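# Slide the tape roll onto the rod

## Task

Get the roll of tape threaded onto the rod so that it stays there without the robot holding it. At the end, nothing the robot is touching may settle downward by more than about a fingernail's width once released, and no motor of either hand may still show moving in hand_stopped_by.

## Robot and tools

Robot: a humanoid upper body on a stand past the table's -x edge, with two arms, left_arm and right_arm. left_arm has a left hand (mirror image), right_arm a right hand. Each hand has six motors: little, ring, middle, index, thumb_bend, thumb_turn.

Scene frame (used in results): z = 0 is the table top, +z up, +x away from the robot across the table, +y to the robot's left. The table's near edge is at x = 0.18 m. Shoulders sit roughly 0.29-0.42 m above the table, about 0.10 m to each side; a hand point can reach at most 0.62 m from its shoulder. Printed positions can be slightly off, more so at full stretch. The body may be rotated or tilted relative to the table.

Hand point: a spot 0.05 m in front of the palm, where index pad meets thumb tip in a pinch. Its own axes: +z along straight fingers, +y out of the palm, +x across the palm toward the index-to-little side on the right hand (toward the thumb on the left hand). Straight fingers extend 0.06-0.07 m past it along +z. A wrist bracket on the little-finger side protrudes 0.03 m beyond the point along +y and 0.11 m across the palm; it can collide.

execute_actions(actions): a list of actions run in sequence. Each action is up to 15 rows, one row per 1/30 s step; if fewer, the last row repeats to fill 15 steps. Every row is one flat list of 28 numbers in [-1, 1] covering both arms: left_arm dx, dy, dz, rx, ry, rz, then left_gripper little, ring, middle, index, thumb_bend, thumb_turn, force_limit, speed; then the same 14 for right_arm/right_gripper. dx..rz are an offset (not a pose) from the hand point's measured pose at the start of that action (for a call's first action, the last reported pose), in the hand point's own axes; every row refers to that same start, not to the prior row. Scale: 1.0 = 0.6 m or 180 degrees; rx, ry, rz form one rotation vector. Each step the command is clipped to within 70 mm and 16 degrees of the current pose, so large offsets need several actions. An empty list just returns state and images.

Hand numbers are absolute targets: fingers +1 straight, -1 curled into the palm; thumb_bend +1 straight, -1 fully bent; thumb_turn +1 beside the palm, -1 across in front of it. Pinch: index about -0.22, thumb_bend -0.75, thumb_turn -0.57. force_limit maps -1..+1 to about 0..10 N fingertip force (0..15 N for thumb motors) and only stops closing. speed maps -1..+1 to nearly zero..full (full travel 0.6 s). For a soft grip close with speed at -0.9 or below. A motor only starts when its target changes by 0.01 or more; to keep a hand unchanged resend its last eight numbers (or, if none sent yet, its hand_measured six values plus hand_force_limit and hand_speed). A whole-hand wrap fits objects 0.035-0.08 m across with the thumb turned in front first; to tighten, raise force_limit and send a more-closed target; to loosen, send a target more open than hand_measured.

move(target, speed, blocking): target is one 28-number row like above, offsets from the last reported pose, driving both hand points in straight lines that finish together. speed is m/s, 0.002-0.5 (default 0.25); rotation limited to twice that in rad/s. Duration 0.5-10 s. Paths ignore obstacles and the other arm. With blocking=false you get a result after 0.5 s; then only wait or stop are accepted until a result shows the move has ended. The move: line reports the ending (done, off_target, moving, held, fault) and limits (paced = pose clipped, held = steps blocked, after which motion can jump fast). Faster moves and targets deeper past contact hit harder.

wait(seconds): 0-10 s, arms keep last command. stop(): brakes a running move. zoom_image(camera, region): camera is cam_high (896x504), cam_left_wrist or cam_right_wrist (616x616); region [x0, y0, x1, y1] in pixels, at most 504x504. show_instructions(): shows the reference pages. finished_scene(scene): ends the current scene given its number; irreversible.

Results: a state line per arm with end_effector_position (m) and end_effector_quat_wxyz in the scene frame; Hand target lines; hand_measured, hand_stopped_by (moving, target, force, stalled, fault), hand_load_n (positive pushes open; near 0 means grip lost), hand_force_limit, hand_speed; pose unreachable lines when clearance checks altered a command; MOTOR HOT warnings from 90 °C and OVER-TEMPERATURE FAULT at 120 °C, when that arm drops.

Avoid: arms striking or pressing each other (any part, including fingers and bracket); joint torque reaching limits (23.7 N m for most joints, 4.75 N m for wrist pitch and yaw, held weight included), which freezes that arm for 10 s; knocking anything off the table; dropping, slamming or hard pushing. Objects may occasionally be nudged by outside pushes. Before finishing, release the roll so it rests on the rod by itself and make sure no hand motor still reads moving.

Each tool is called by a JSON object that holds its "op" and its "data".

## Session

{"op": "execute_actions", "data": {"actions": []}}

Scene clock: 0.00 s.
left_arm: end_effector_position=(+0.1139, +0.1600, +0.5019) hand_measured=(+1.000, +1.000, +1.000, +1.000, +1.000, +1.000) hand_load_n=(+0.0, +0.0, +0.0, +0.0, +0.0, +0.0) hand_stopped_by=(target, target, target, target, target, target) hand_force_limit=0.00 hand_speed=-0.80 end_effector_quat_wxyz=(+0.022, +0.019, -0.134, +0.991) | right_arm: end_effector_position=(+0.1914, -0.0654, +0.4545) hand_measured=(+1.000, +1.000, +1.000, +1.000, +1.000, +1.000) hand_load_n=(+0.0, +0.0, +0.0, +0.0, +0.0, +0.0) hand_stopped_by=(target, target, target, target, target, target) hand_force_limit=0.00 hand_speed=-0.80 end_effector_quat_wxyz=(+0.959, -0.247, +0.127, +0.052)
Joint positions: left_arm=[-0.188  0.555  0.208 -0.511 -0.674 -0.992 -0.334] | right_arm=[ 0.055 -0.464 -0.302 -0.474  0.435 -0.978  0.362]
Joint velocities: left_arm=[-0.015 -0.009  0.006  0.006  0.     0.     0.   ] | right_arm=[-0.017  0.     0.    -0.005  0.009  0.     0.   ]
Hand target (left_arm): +0.114, +0.160, +0.502; +0.022, +0.019, -0.134, +0.991
Hand target (right_arm): +0.191, -0.065, +0.455; +0.959, -0.247, +0.127, +0.052

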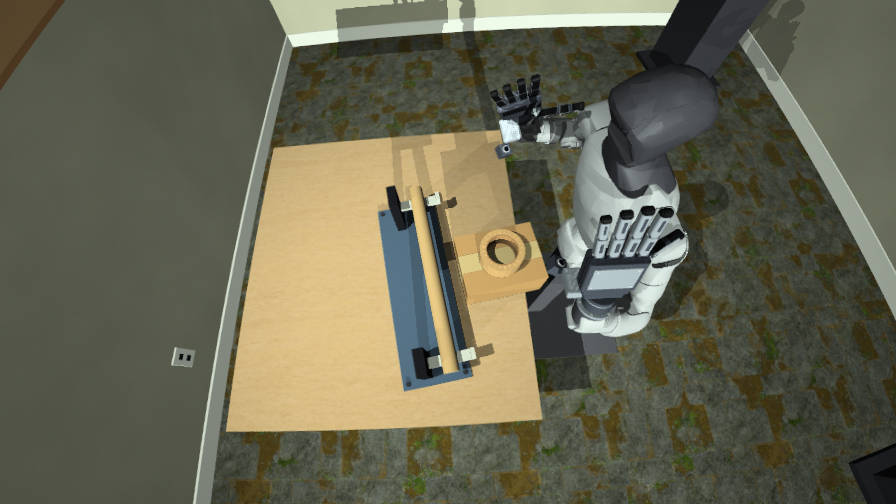

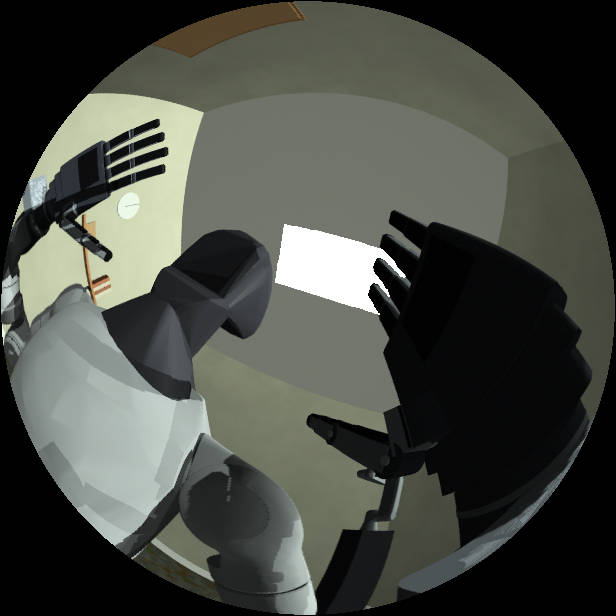

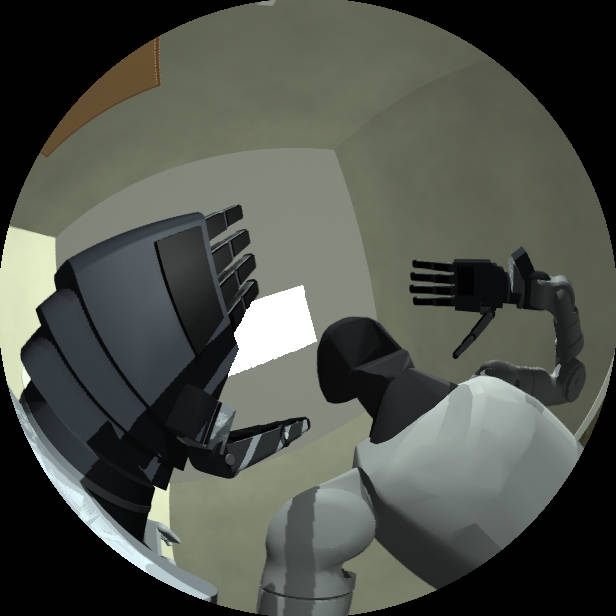

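{"op": "move", "data": {"target": [-0.165,0.095,-0.367,-0.306,-0.422,0.336,-1,-1,-1,0.6,0.3,-0.57,1,0.5,0.43,0.152,-0.185,-0.337,0.383,-0.2,0.6,0.6,0.6,0.6,1,-1,1,0.5]}}

Scene clock: 22.40 s.
left_arm: end_effector_position=(+0.2053, +0.1646, +0.2730) hand_measured=(-1.000, -1.000, -1.000, +0.600, +0.300, -0.570) hand_load_n=(+0.0, +0.0, +0.0, +0.0, +0.0, +0.0) hand_stopped_by=(target, target, target, target, target, target) hand_force_limit=1.00 hand_speed=0.50 end_effector_quat_wxyz=(+0.466, -0.446, +0.533, -0.548) | right_arm: end_effector_position=(+0.3895, -0.0148, +0.2361) hand_measured=(+0.600, +0.600, +0.600, +0.600, +1.000, -1.000) hand_load_n=(+0.0, +0.0, +0.0, +0.0, +0.0, +0.0) hand_stopped_by=(target, target, target, target, target, target) hand_force_limit=1.00 hand_speed=0.50 end_effector_quat_wxyz=(-0.450, +0.694, -0.497, +0.262)
Joint positions: left_arm=[ 0.475  0.013  0.891 -1.055  0.412 -0.726 -0.722] | right_arm=[-0.819 -1.045  0.604 -0.648 -0.437  0.897  0.75 ]
Joint velocities: left_arm=[-0.006  0.008  0.011 -0.002 -0.009  0.     0.   ] | right_arm=[-0.012 -0.009  0.021 -0.002  0.003  0.01   0.   ]
Hand target (left_arm): +0.205, +0.164, +0.273; +0.466, -0.445, +0.534, -0.547
Hand target (right_arm): +0.390, -0.015, +0.236; -0.449, +0.694, -0.498, +0.264
Off the commanded pose (left_arm): 0.006 m, 10 deg.
Off the commanded pose (right_arm): 0.023 m, 5 deg.
joint sent to its limit (left arm) — the command would take joint 1 (shoulder pitch) past its upper limit, joint 2 (shoulder roll) past its lower limit and joint 4 (elbow) past its lower limit, so those joints were sent only as far as their limits.
move: off_target (left_arm, right_arm)

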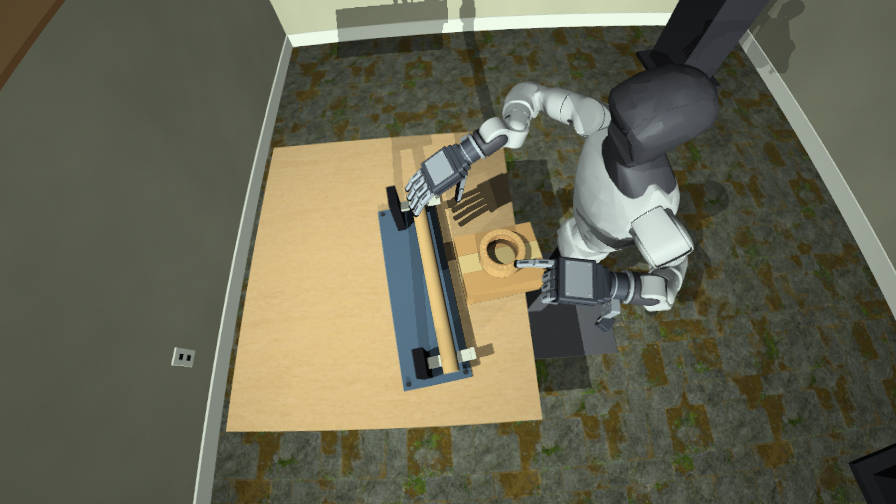

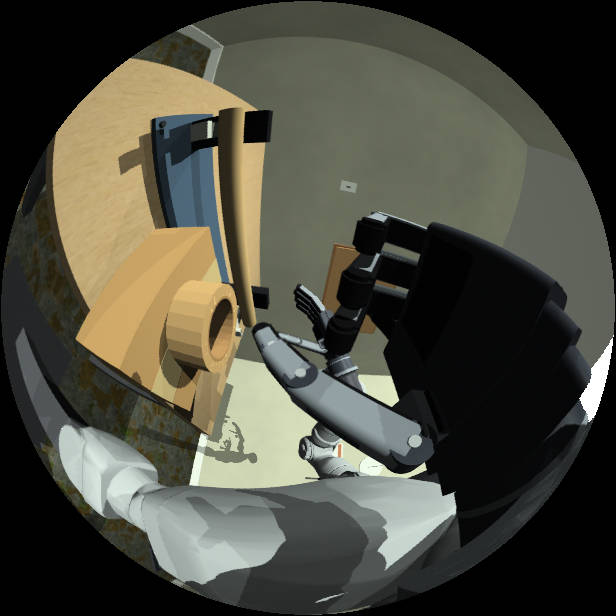

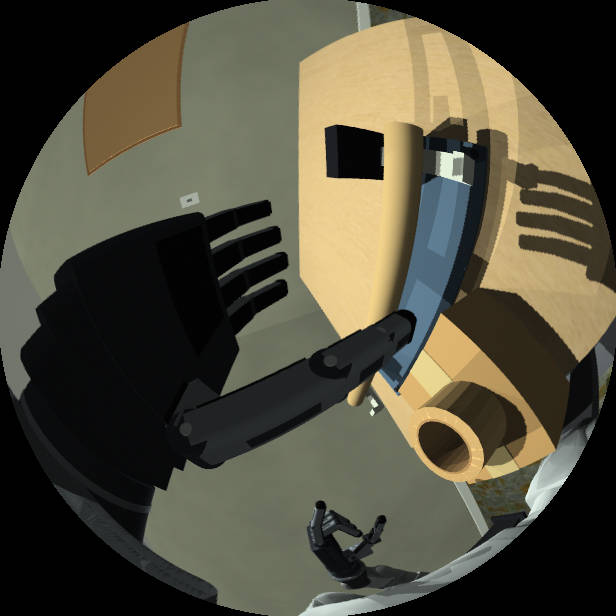

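{"op": "move", "data": {"target": [0.045,0.035,0.083,-0.06,0.28,0,-1,-1,-1,0.6,0.3,-0.57,1,0.5,0.15,0,0,0,0,0,0.6,0.6,0.6,0.6,1,-1,1,0.5]}}

Scene clock: 35.90 s.
left_arm: end_effector_position=(+0.2544, +0.1247, +0.2578) hand_measured=(-1.000, -1.000, -1.000, +0.600, +0.300, -0.570) hand_load_n=(+0.0, +0.0, +0.0, +0.0, +0.0, +0.0) hand_stopped_by=(target, target, target, target, target, target) hand_force_limit=1.00 hand_speed=0.50 end_effector_quat_wxyz=(+0.150, -0.218, +0.714, -0.648) | right_arm: end_effector_position=(+0.4214, -0.0993, +0.2329) hand_measured=(+0.600, +0.600, +0.600, +0.600, +1.000, -1.000) hand_load_n=(+0.0, +0.0, +0.0, +0.0, +0.0, +0.0) hand_stopped_by=(target, target, target, target, target, target) hand_force_limit=1.00 hand_speed=0.50 end_effector_quat_wxyz=(-0.454, +0.689, -0.498, +0.266)
Joint positions: left_arm=[-0.378  0.91   0.132 -0.012  0.013 -1.042 -0.86 ] | right_arm=[-0.517 -1.242  0.244 -0.265 -0.194  0.271  0.582]
Joint velocities: left_arm=[ 0.003  0.003 -0.015  0.003 -0.003 -0.003  0.   ] | right_arm=[ 0.012 -0.006 -0.011 -0.008 -0.011  0.     0.   ]
Hand target (left_arm): +0.254, +0.125, +0.258; +0.149, -0.217, +0.715, -0.648
Hand target (right_arm): +0.421, -0.099, +0.233; -0.455, +0.688, -0.499, +0.264
Off the commanded pose (left_arm): 0.008 m, 2 deg.
Off the commanded pose (right_arm): 0.005 m, 1 deg.
move: off_target (left_arm, right_arm)

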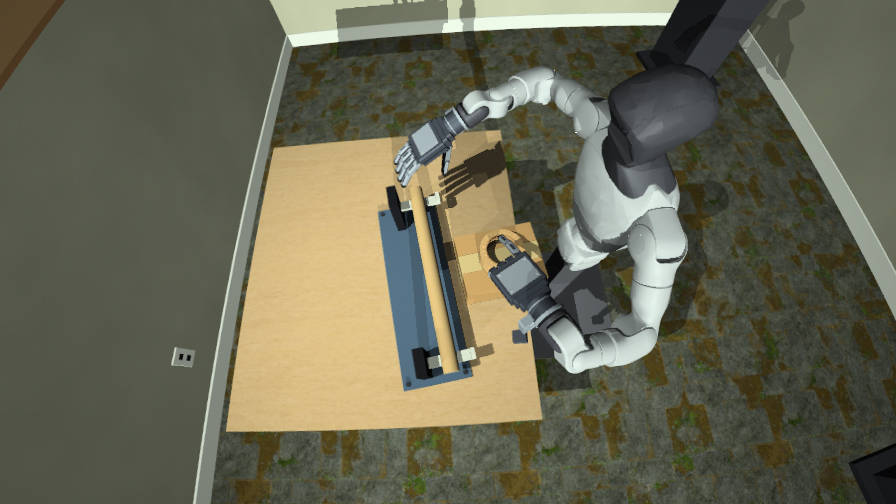

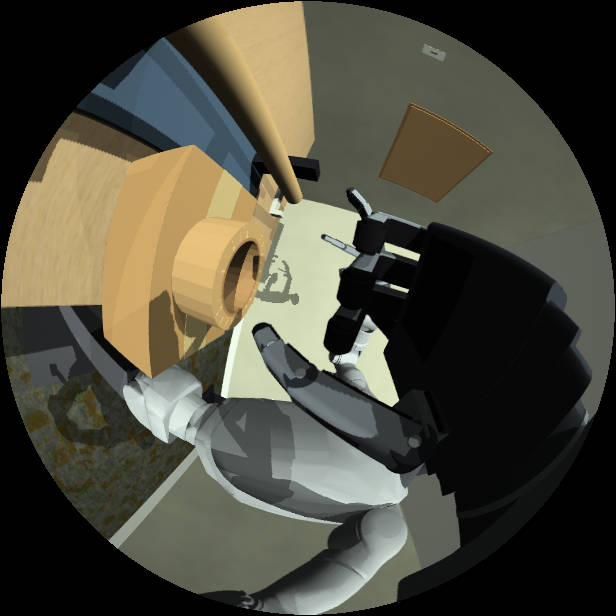

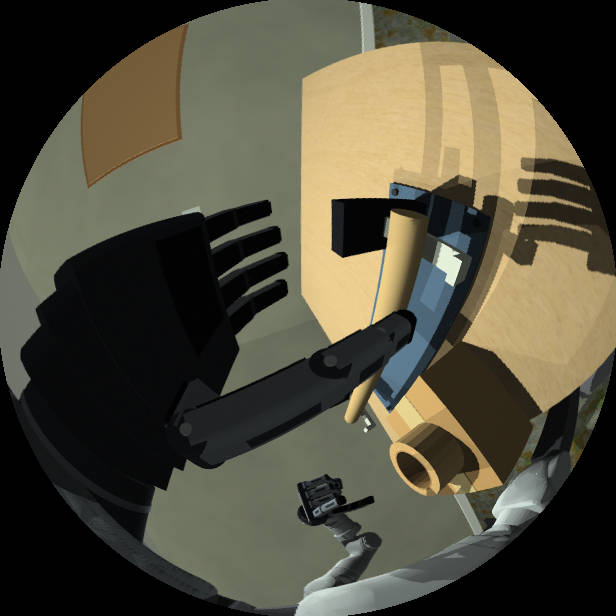

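{"op": "move", "data": {"target": [0.02,0.095,0.045,-0.05,0,0,-1,-1,-1,0.3,0.3,-0.57,1,0.5,0,0,0,0,0,0,0.6,0.6,0.6,0.6,1,-1,1,0.5], "speed": 0.1}}

{"op": "zoom_image", "data": {"camera": "cam_high", "region": [430,190,610,370]}}

Scene clock: 44.40 s.
left_arm: end_effector_position=(+0.2508, +0.1018, +0.1978) hand_measured=(-1.000, -1.000, -1.000, +0.300, +0.300, -0.570) hand_load_n=(+0.0, +0.0, +0.0, +0.0, +0.0, +0.0) hand_stopped_by=(target, target, target, target, target, target) hand_force_limit=1.00 hand_speed=0.50 end_effector_quat_wxyz=(+0.134, -0.232, +0.761, -0.591) | right_arm: end_effector_position=(+0.4214, -0.0994, +0.2329) hand_measured=(+0.600, +0.600, +0.600, +0.600, +1.000, -1.000) hand_load_n=(+0.0, +0.0, +0.0, +0.0, +0.0, +0.0) hand_stopped_by=(target, target, target, target, target, target) hand_force_limit=1.00 hand_speed=0.50 end_effector_quat_wxyz=(-0.454, +0.689, -0.498, +0.266)
Joint positions: left_arm=[-0.343  0.763  0.06  -0.093  0.288 -0.988 -0.865] | right_arm=[-0.516 -1.242  0.244 -0.265 -0.194  0.271  0.582]
Joint velocities: left_arm=[-0.008  0.008  0.012 -0.003  0.005  0.     0.   ] | right_arm=[ 0.009  0.003 -0.005 -0.008  0.005  0.     0.   ]
Hand target (left_arm): +0.251, +0.102, +0.197; +0.134, -0.232, +0.762, -0.589
Hand target (right_arm): +0.421, -0.099, +0.233; -0.454, +0.689, -0.498, +0.266
Off the commanded pose (left_arm): 0.003 m, 0 deg.
Off the commanded pose (right_arm): 0.000 m, 0 deg.
move: done

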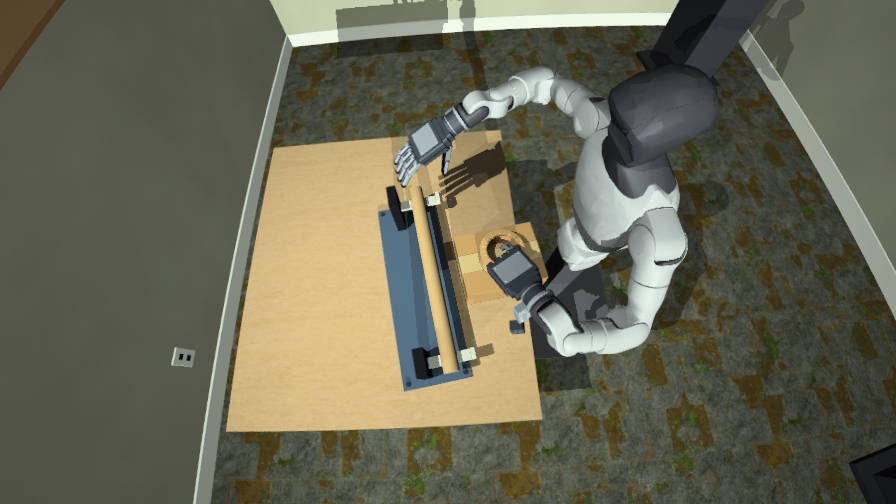

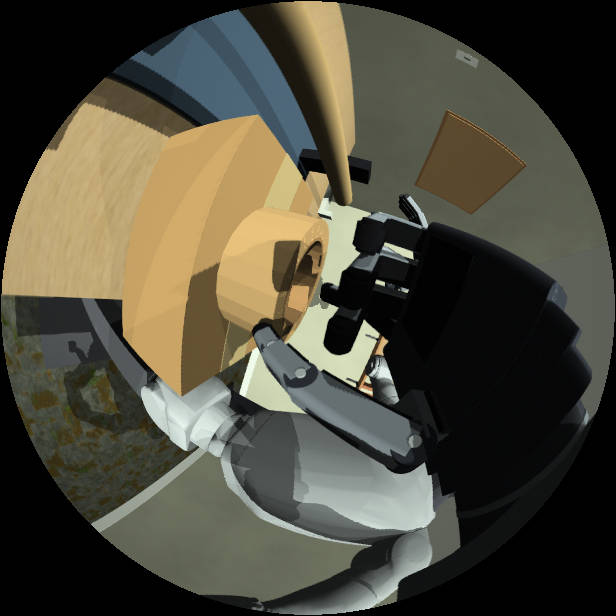

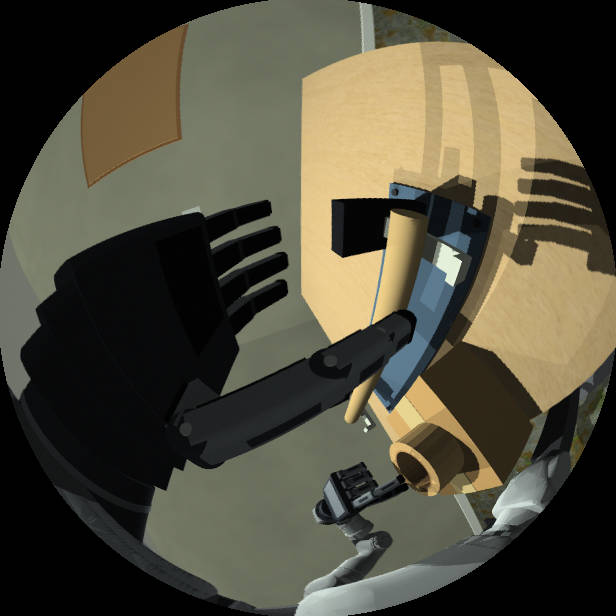

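Region (430, 190, 610, 370) of cam_high's 896x504 image, scaled by 2.800, with more detail than that image has.

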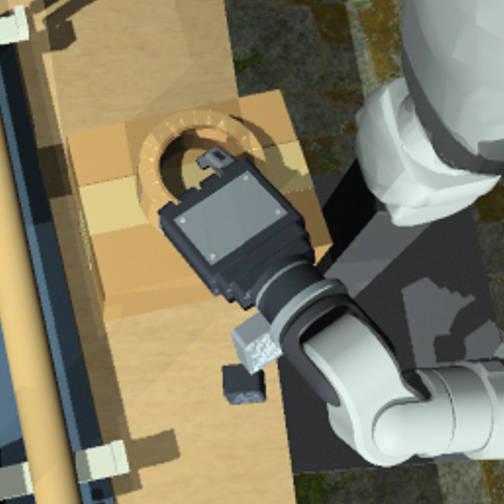

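{"op": "move", "data": {"target": [-0.01,0.065,0.005,0,0,0,-1,-1,-1,0.1,0.3,-0.57,1,0.5,0,0,0,0,0,0,0.6,0.6,0.6,0.6,1,-1,1,0.5], "speed": 0.04}}

Scene clock: 49.43 s.
left_arm: end_effector_position=(+0.2506, +0.1127, +0.1597) hand_measured=(-1.000, -1.000, -1.000, +0.100, +0.300, -0.570) hand_load_n=(+0.0, +0.0, +0.0, +0.0, +0.0, +0.0) hand_stopped_by=(target, target, target, target, target, target) hand_force_limit=1.00 hand_speed=0.50 end_effector_quat_wxyz=(+0.137, -0.233, +0.761, -0.590) | right_arm: end_effector_position=(+0.4214, -0.0994, +0.2329) hand_measured=(+0.600, +0.600, +0.600, +0.600, +1.000, -1.000) hand_load_n=(+0.0, +0.0, +0.0, +0.0, +0.0, +0.0) hand_stopped_by=(target, target, target, target, target, target) hand_force_limit=1.00 hand_speed=0.50 end_effector_quat_wxyz=(-0.454, +0.689, -0.498, +0.266)
Joint positions: left_arm=[-0.328  0.67   0.116  0.123  0.482 -1.224 -0.756] | right_arm=[-0.516 -1.242  0.244 -0.265 -0.194  0.271  0.582]
Joint velocities: left_arm=[ 0.002  0.009  0.009  0.005 -0.002 -0.005  0.   ] | right_arm=[-0.005  0.006 -0.012  0.002 -0.002  0.     0.   ]
Hand target (left_arm): +0.251, +0.113, +0.159; +0.138, -0.233, +0.761, -0.590
Hand target (right_arm): +0.421, -0.099, +0.233; -0.454, +0.689, -0.498, +0.266
Off the commanded pose (left_arm): 0.003 m, 0 deg.
Off the commanded pose (right_arm): 0.000 m, 0 deg.
move: done

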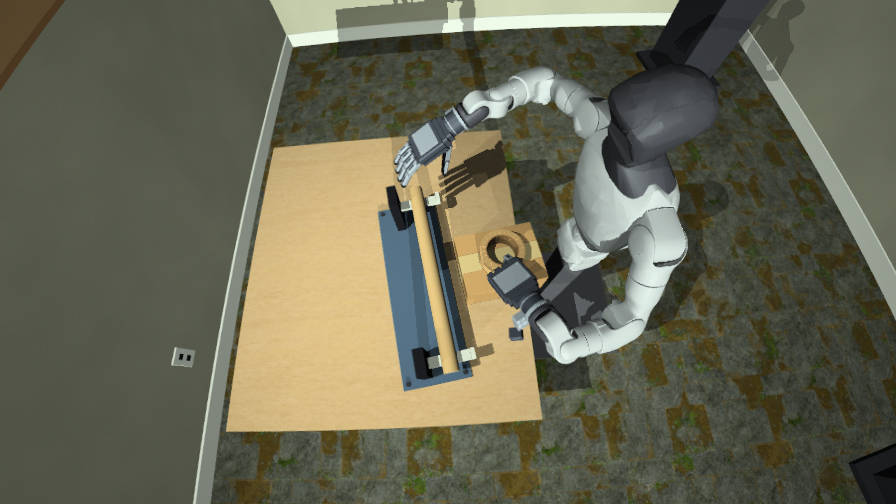

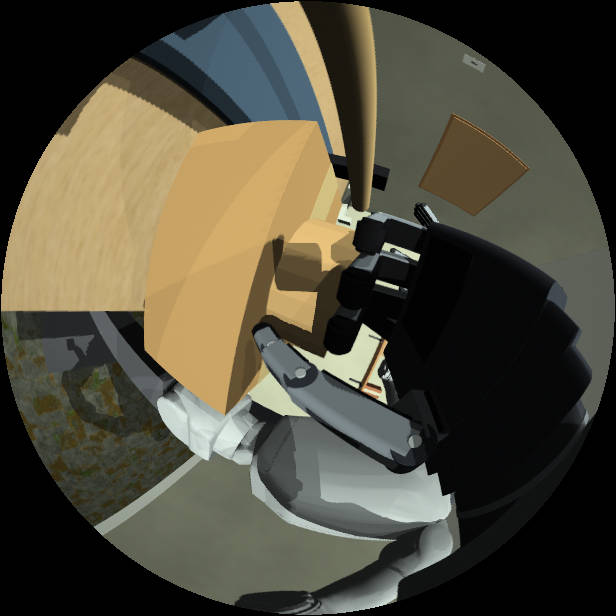

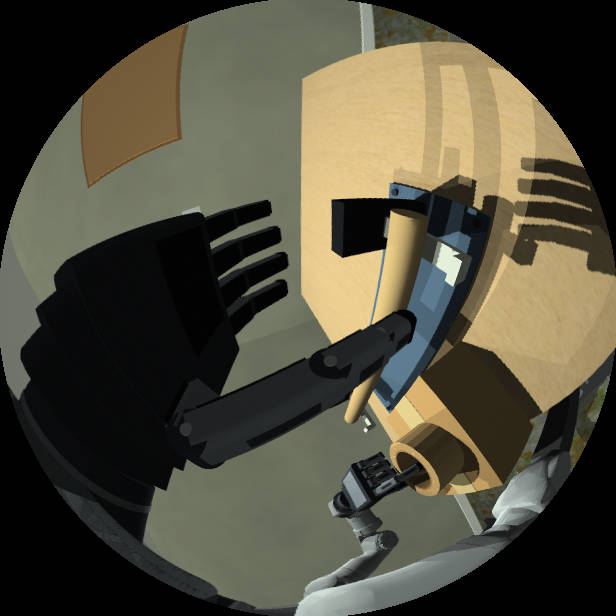

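Index is inside the ring; moving slightly forward and closing the pinch.

{"op": "move", "data": {"target": [0,0.015,0.02,0,0,0,-1,-1,-1,0.1,0,-0.57,1,-0.5,0,0,0,0,0,0,0.6,0.6,0.6,0.6,1,-1,1,0.5], "speed": 0.03}}

{"op": "move", "data": {"target": [0,0,0,0,0,0,-1,-1,-1,-0.5,-1,-0.57,1,-0.5,0,0,0,0,0,0,0.6,0.6,0.6,0.6,1,-1,1,0.5]}}

{"op": "move", "data": {"target": [0,-0.13,-0.05,0,0,0,-1,-1,-1,-0.5,-1,-0.57,1,-0.5,0,0,0,0,0,0,0.6,0.6,0.6,0.6,1,-1,1,0.5], "speed": 0.06}}

Scene clock: 55.57 s.
left_arm: end_effector_position=(+0.2582, +0.1039, +0.1582) hand_measured=(-1.000, -1.000, -1.000, +0.100, +0.000, -0.570) hand_load_n=(+0.0, +0.0, -1.0, +0.0, +0.0, +0.0) hand_stopped_by=(target, target, target, target, target, target) hand_force_limit=1.00 hand_speed=-0.50 end_effector_quat_wxyz=(+0.147, -0.227, +0.751, -0.603) | right_arm: end_effector_position=(+0.4214, -0.0994, +0.2329) hand_measured=(+0.600, +0.600, +0.600, +0.600, +1.000, -1.000) hand_load_n=(+0.0, +0.0, +0.0, +0.0, +0.0, +0.0) hand_stopped_by=(target, target, target, target, target, target) hand_force_limit=1.00 hand_speed=0.50 end_effector_quat_wxyz=(-0.454, +0.689, -0.498, +0.266)
Joint positions: left_arm=[-0.347  0.607  0.138  0.15   0.565 -1.253 -0.706] | right_arm=[-0.516 -1.242  0.244 -0.265 -0.194  0.271  0.582]
Joint velocities: left_arm=[-0.005  0.005 -0.005  0.005  0.018  0.     0.009] | right_arm=[ 0.008 -0.014  0.005  0.006  0.     0.     0.   ]
Hand target (left_arm): +0.254, +0.105, +0.147; +0.138, -0.234, +0.761, -0.590
Hand target (right_arm): +0.421, -0.099, +0.233; -0.454, +0.689, -0.498, +0.266
Off the commanded pose (left_arm): 0.011 m, 2 deg.
Off the commanded pose (right_arm): 0.000 m, 0 deg.
move: off_target (left_arm)

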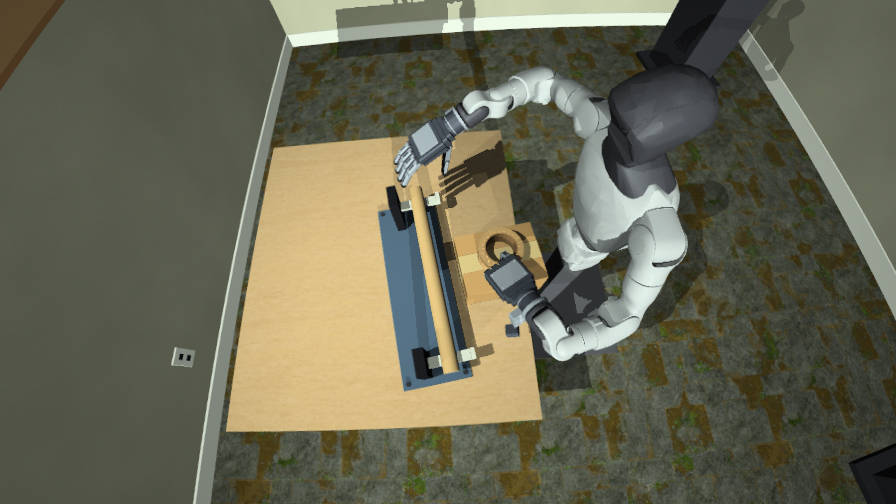

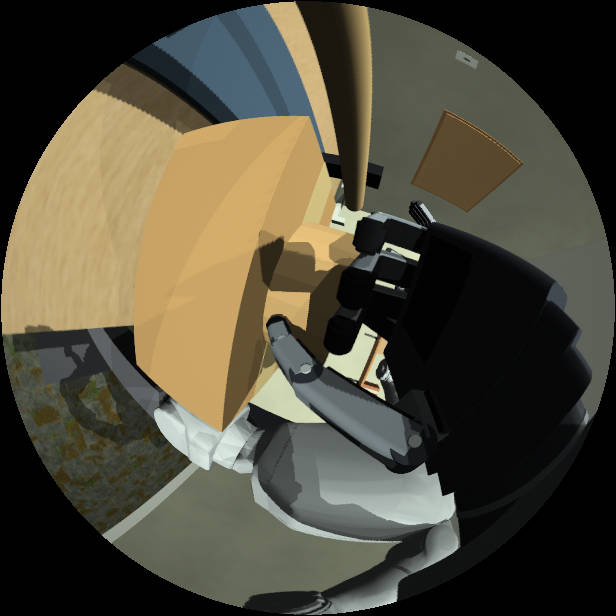

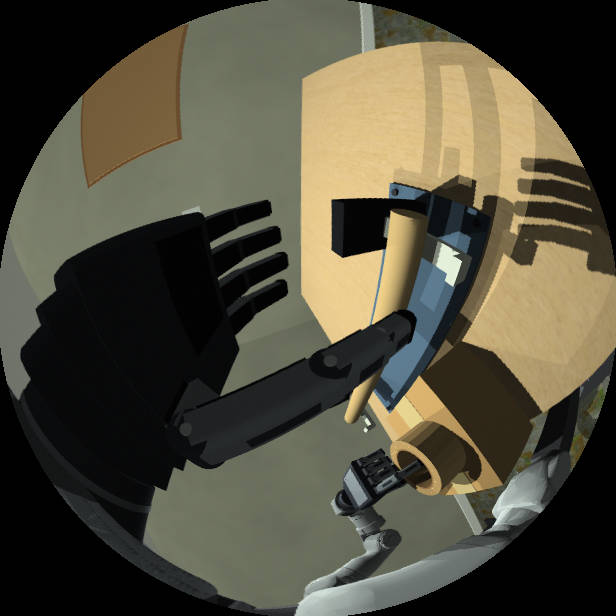

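Scene clock: 56.33 s.
left_arm: end_effector_position=(+0.2582, +0.1037, +0.1585) hand_measured=(-1.000, -1.000, -1.000, -0.110, -0.216, -0.570) hand_load_n=(+0.0, +0.0, -1.0, +14.5, +14.0, +3.0) hand_stopped_by=(target, target, target, force, force, target) hand_force_limit=1.00 hand_speed=-0.50 end_effector_quat_wxyz=(+0.147, -0.226, +0.750, -0.604) | right_arm: end_effector_position=(+0.4214, -0.0994, +0.2329) hand_measured=(+0.600, +0.600, +0.600, +0.600, +1.000, -1.000) hand_load_n=(+0.0, +0.0, +0.0, +0.0, +0.0, +0.0) hand_stopped_by=(target, target, target, target, target, target) hand_force_limit=1.00 hand_speed=0.50 end_effector_quat_wxyz=(-0.454, +0.689, -0.498, +0.266)
Joint positions: left_arm=[-0.347  0.606  0.138  0.15   0.565 -1.255 -0.705] | right_arm=[-0.516 -1.242  0.244 -0.265 -0.194  0.271  0.582]
Joint velocities: left_arm=[-0.006 -0.002 -0.005  0.     0.006  0.     0.   ] | right_arm=[ 0.    -0.008  0.018  0.005  0.005  0.     0.   ]
Hand target (left_arm): +0.258, +0.104, +0.158; +0.147, -0.227, +0.751, -0.603
Hand target (right_arm): +0.421, -0.099, +0.233; -0.454, +0.689, -0.498, +0.266
Off the commanded pose (left_arm): 0.000 m, 0 deg.
Off the commanded pose (right_arm): 0.000 m, 0 deg.
move: done

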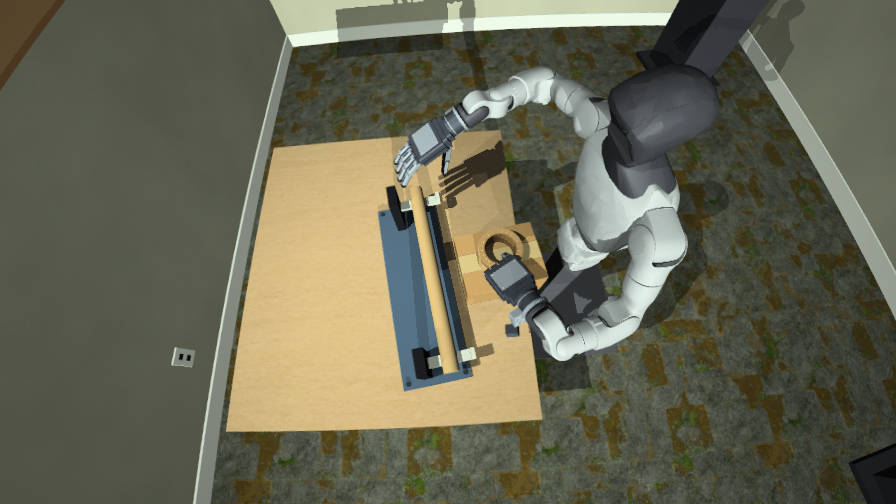

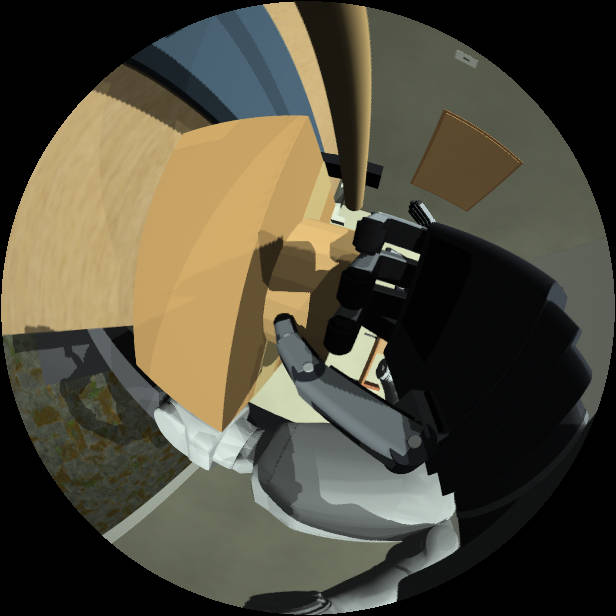

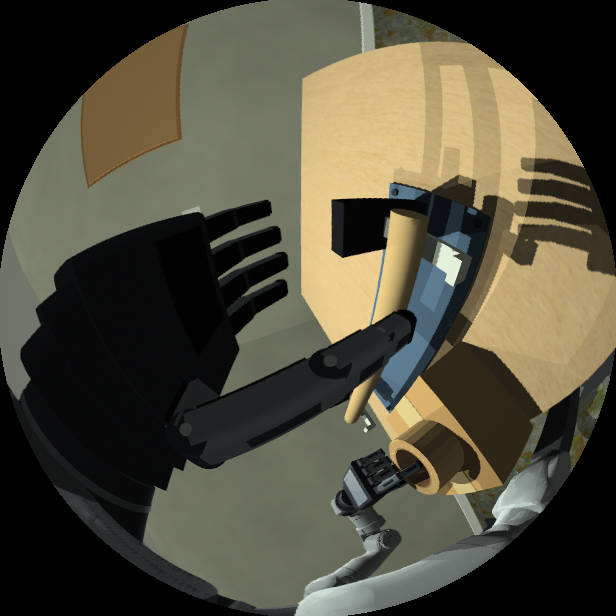

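Scene clock: 58.03 s.
left_arm: end_effector_position=(+0.2560, +0.1096, +0.2427) hand_measured=(-1.000, -1.000, -1.000, -0.110, -0.216, -0.570) hand_load_n=(+0.0, +0.0, -0.5, +13.5, +12.5, +5.5) hand_stopped_by=(target, target, target, force, force, target) hand_force_limit=1.00 hand_speed=-0.50 end_effector_quat_wxyz=(+0.143, -0.221, +0.751, -0.606) | right_arm: end_effector_position=(+0.4214, -0.0994, +0.2329) hand_measured=(+0.600, +0.600, +0.600, +0.600, +1.000, -1.000) hand_load_n=(+0.0, +0.0, +0.0, +0.0, +0.0, +0.0) hand_stopped_by=(target, target, target, target, target, target) hand_force_limit=1.00 hand_speed=0.50 end_effector_quat_wxyz=(-0.454, +0.689, -0.498, +0.266)
Joint positions: left_arm=[-0.415  0.898  0.068 -0.132  0.097 -0.904 -0.897] | right_arm=[-0.516 -1.242  0.244 -0.265 -0.194  0.271  0.582]
Joint velocities: left_arm=[ 0.     0.014 -0.023  0.    -0.006  0.     0.   ] | right_arm=[ 0.006 -0.003  0.026  0.     0.012  0.     0.   ]
Hand target (left_arm): +0.255, +0.109, +0.243; +0.141, -0.221, +0.751, -0.606
Hand target (right_arm): +0.421, -0.099, +0.233; -0.454, +0.689, -0.498, +0.266
Off the commanded pose (left_arm): 0.006 m, 1 deg.
Off the commanded pose (right_arm): 0.000 m, 0 deg.
move: off_target (left_arm)

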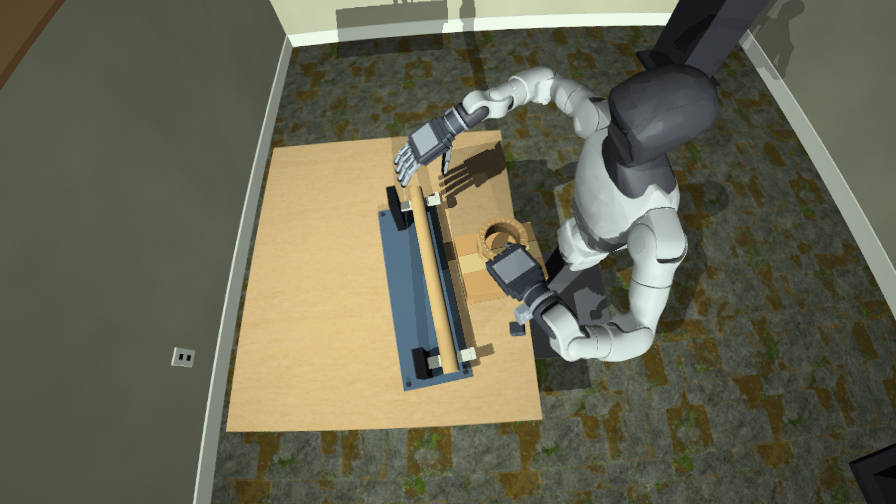

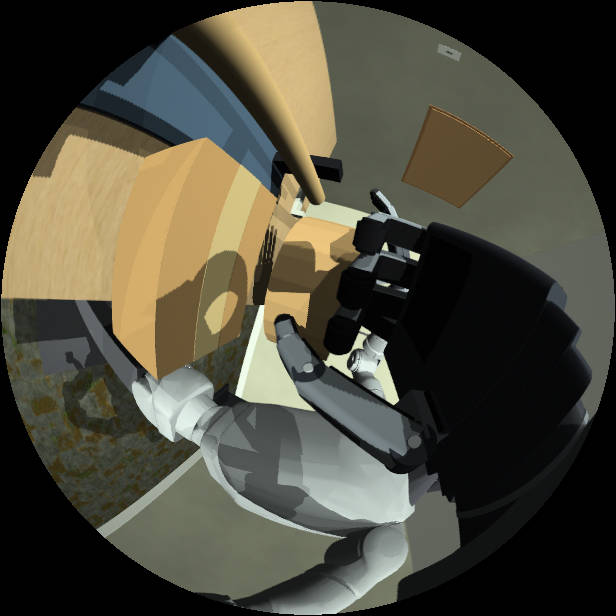

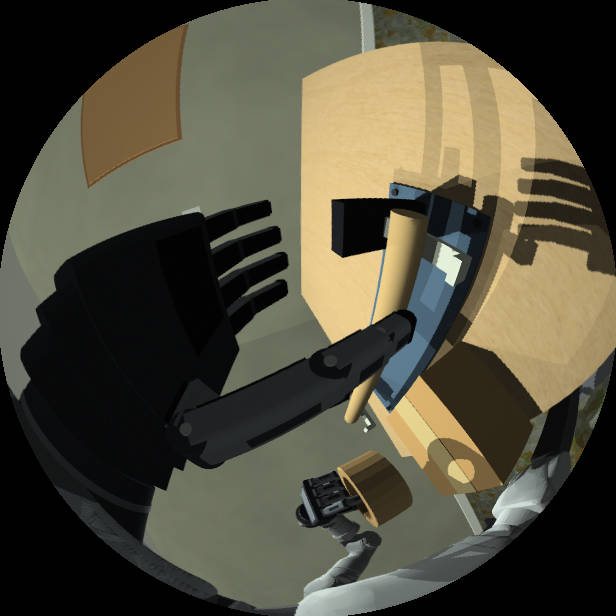

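{"op": "move", "data": {"target": [-0.27,0.03,-0.325,0.329,-0.212,-0.467,-1,-1,-1,-0.5,-1,-0.57,1,-0.5,0,0,0,0,0,0,0.6,0.6,0.6,0.6,1,-1,1,0.5], "speed": 0.15}}

{"op": "move", "data": {"target": [0,0,0,0,0,0,-1,-1,-1,-0.5,-1,-0.57,1,-0.5,-0.19,0.05,0.13,0,0,0,0.6,0.6,0.6,0.6,1,-1,1,0.5], "speed": 0.12}}

{"op": "zoom_image", "data": {"camera": "cam_high", "region": [300,120,600,420]}}

Scene clock: 81.97 s.
left_arm: end_effector_position=(+0.3025, +0.3666, +0.2639) hand_measured=(-1.000, -1.000, -1.000, -0.110, -0.216, -0.570) hand_load_n=(+0.0, +0.0, -0.5, +12.0, +12.5, +5.0) hand_stopped_by=(target, target, target, force, force, target) hand_force_limit=1.00 hand_speed=-0.50 end_effector_quat_wxyz=(-0.029, +0.712, +0.004, +0.702) | right_arm: end_effector_position=(+0.4214, -0.0994, +0.2329) hand_measured=(+0.600, +0.600, +0.600, +0.600, +1.000, -1.000) hand_load_n=(+0.0, +0.0, +0.0, +0.0, +0.0, +0.0) hand_stopped_by=(target, target, target, target, target, target) hand_force_limit=1.00 hand_speed=0.50 end_effector_quat_wxyz=(-0.454, +0.689, -0.498, +0.266)
Joint positions: left_arm=[ 0.091  0.936  0.312  0.34  -0.935 -0.235 -0.585] | right_arm=[-0.516 -1.242  0.244 -0.265 -0.194  0.271  0.582]
Joint velocities: left_arm=[-0.009  0.009  0.018 -0.015  0.003  0.006  0.   ] | right_arm=[-0.008  0.003 -0.005 -0.005 -0.006  0.     0.   ]
Hand target (left_arm): +0.302, +0.368, +0.265; -0.029, +0.711, +0.006, +0.702
Hand target (right_arm): +0.421, -0.099, +0.233; -0.454, +0.689, -0.498, +0.266
Off the commanded pose (left_arm): 0.009 m, 2 deg.
Off the commanded pose (right_arm): 0.000 m, 0 deg.
move: off_target (left_arm)

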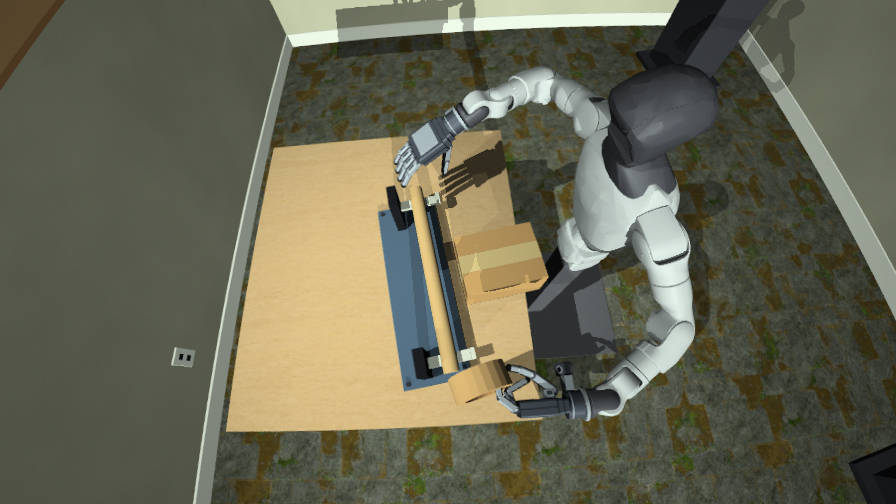

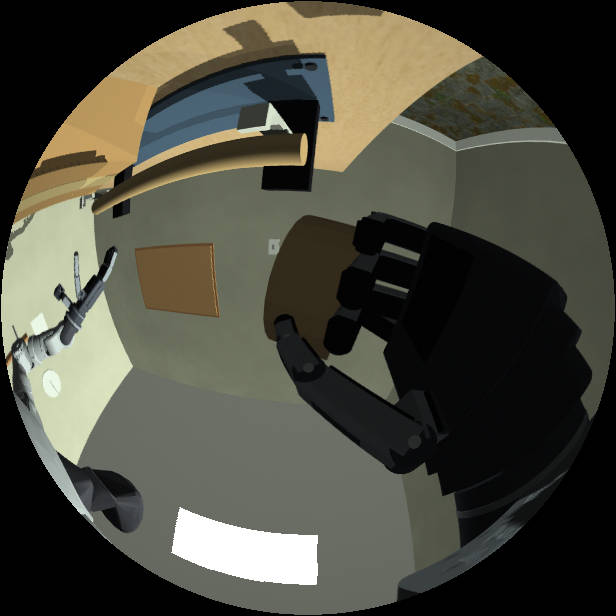

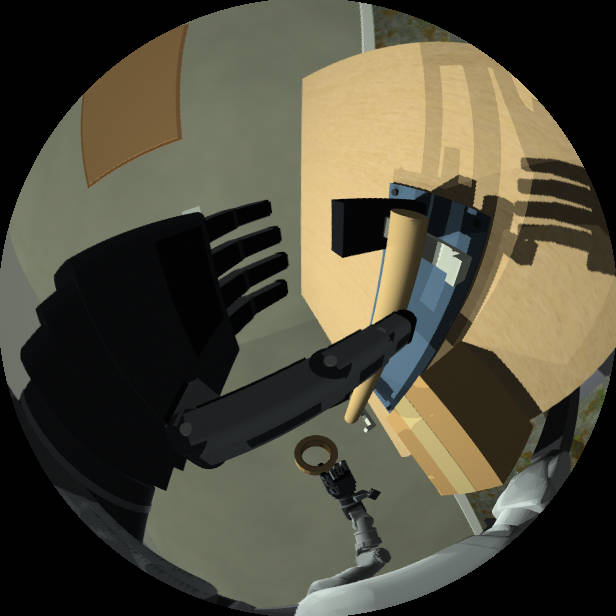

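Scene clock: 83.57 s.
left_arm: end_effector_position=(+0.3025, +0.3666, +0.2639) hand_measured=(-1.000, -1.000, -1.000, -0.110, -0.216, -0.570) hand_load_n=(+0.0, +0.0, -0.5, +12.0, +12.5, +5.0) hand_stopped_by=(target, target, target, force, force, target) hand_force_limit=1.00 hand_speed=-0.50 end_effector_quat_wxyz=(-0.029, +0.712, +0.004, +0.702) | right_arm: end_effector_position=(+0.4323, +0.0329, +0.1758) hand_measured=(+0.600, +0.600, +0.600, +0.600, +1.000, -1.000) hand_load_n=(+0.0, +0.0, +0.0, +0.0, +0.0, +0.0) hand_stopped_by=(target, target, target, target, target, target) hand_force_limit=1.00 hand_speed=0.50 end_effector_quat_wxyz=(-0.450, +0.693, -0.501, +0.256)
Joint positions: left_arm=[ 0.091  0.936  0.312  0.34  -0.935 -0.235 -0.585] | right_arm=[-0.888 -0.674  0.744 -0.159 -0.59   0.714  0.605]
Joint velocities: left_arm=[ 0.006 -0.006  0.003  0.009  0.     0.     0.   ] | right_arm=[-0.009 -0.006 -0.012  0.011  0.012  0.     0.   ]
Hand target (left_arm): +0.302, +0.367, +0.264; -0.029, +0.712, +0.004, +0.702
Hand target (right_arm): +0.434, +0.031, +0.177; -0.451, +0.692, -0.500, +0.260
Off the commanded pose (left_arm): 0.000 m, 0 deg.
Off the commanded pose (right_arm): 0.006 m, 1 deg.
move: off_target (right_arm)

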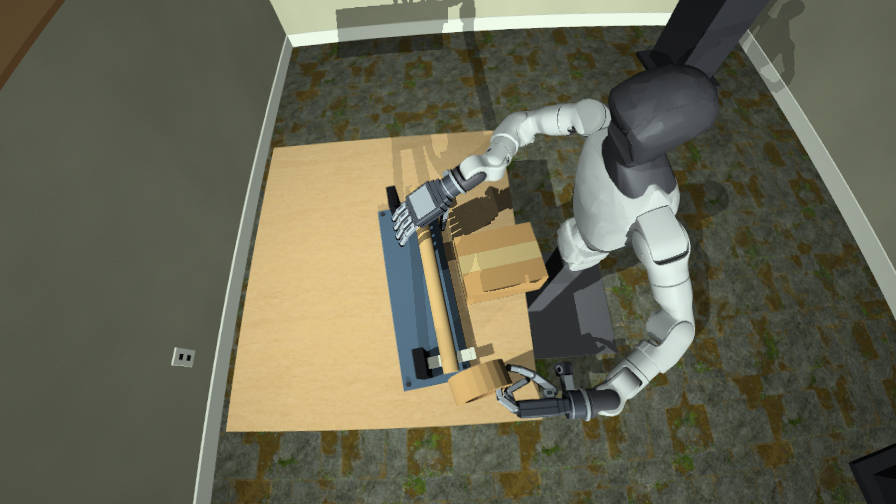

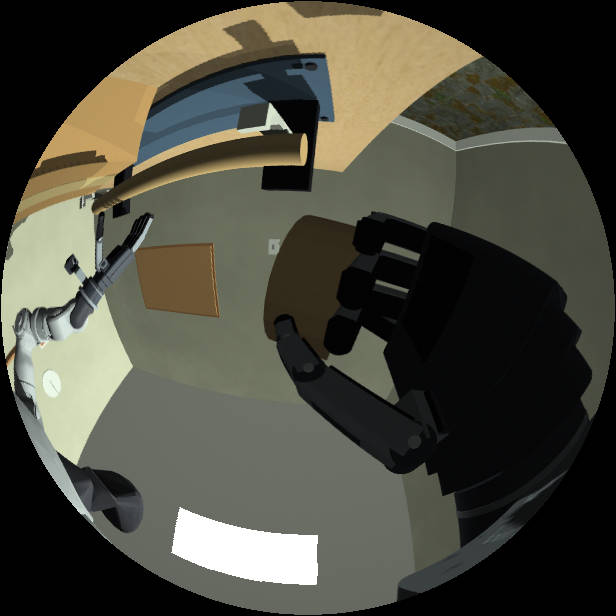

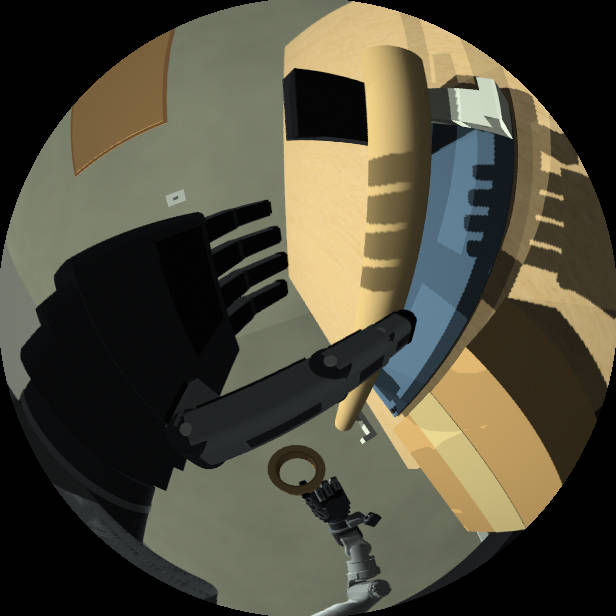

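Region (300, 120, 600, 420) of cam_high's 896x504 image, scaled by 1.680, with more detail than that image has.

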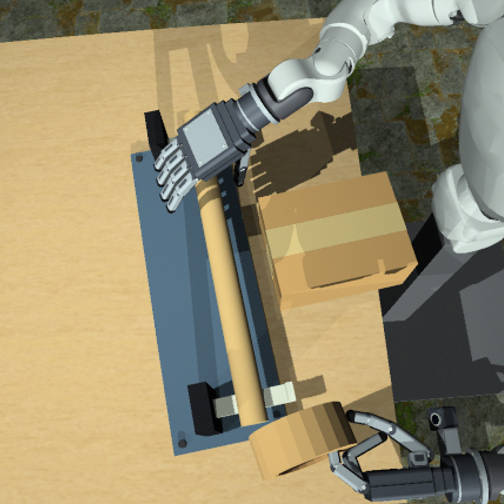

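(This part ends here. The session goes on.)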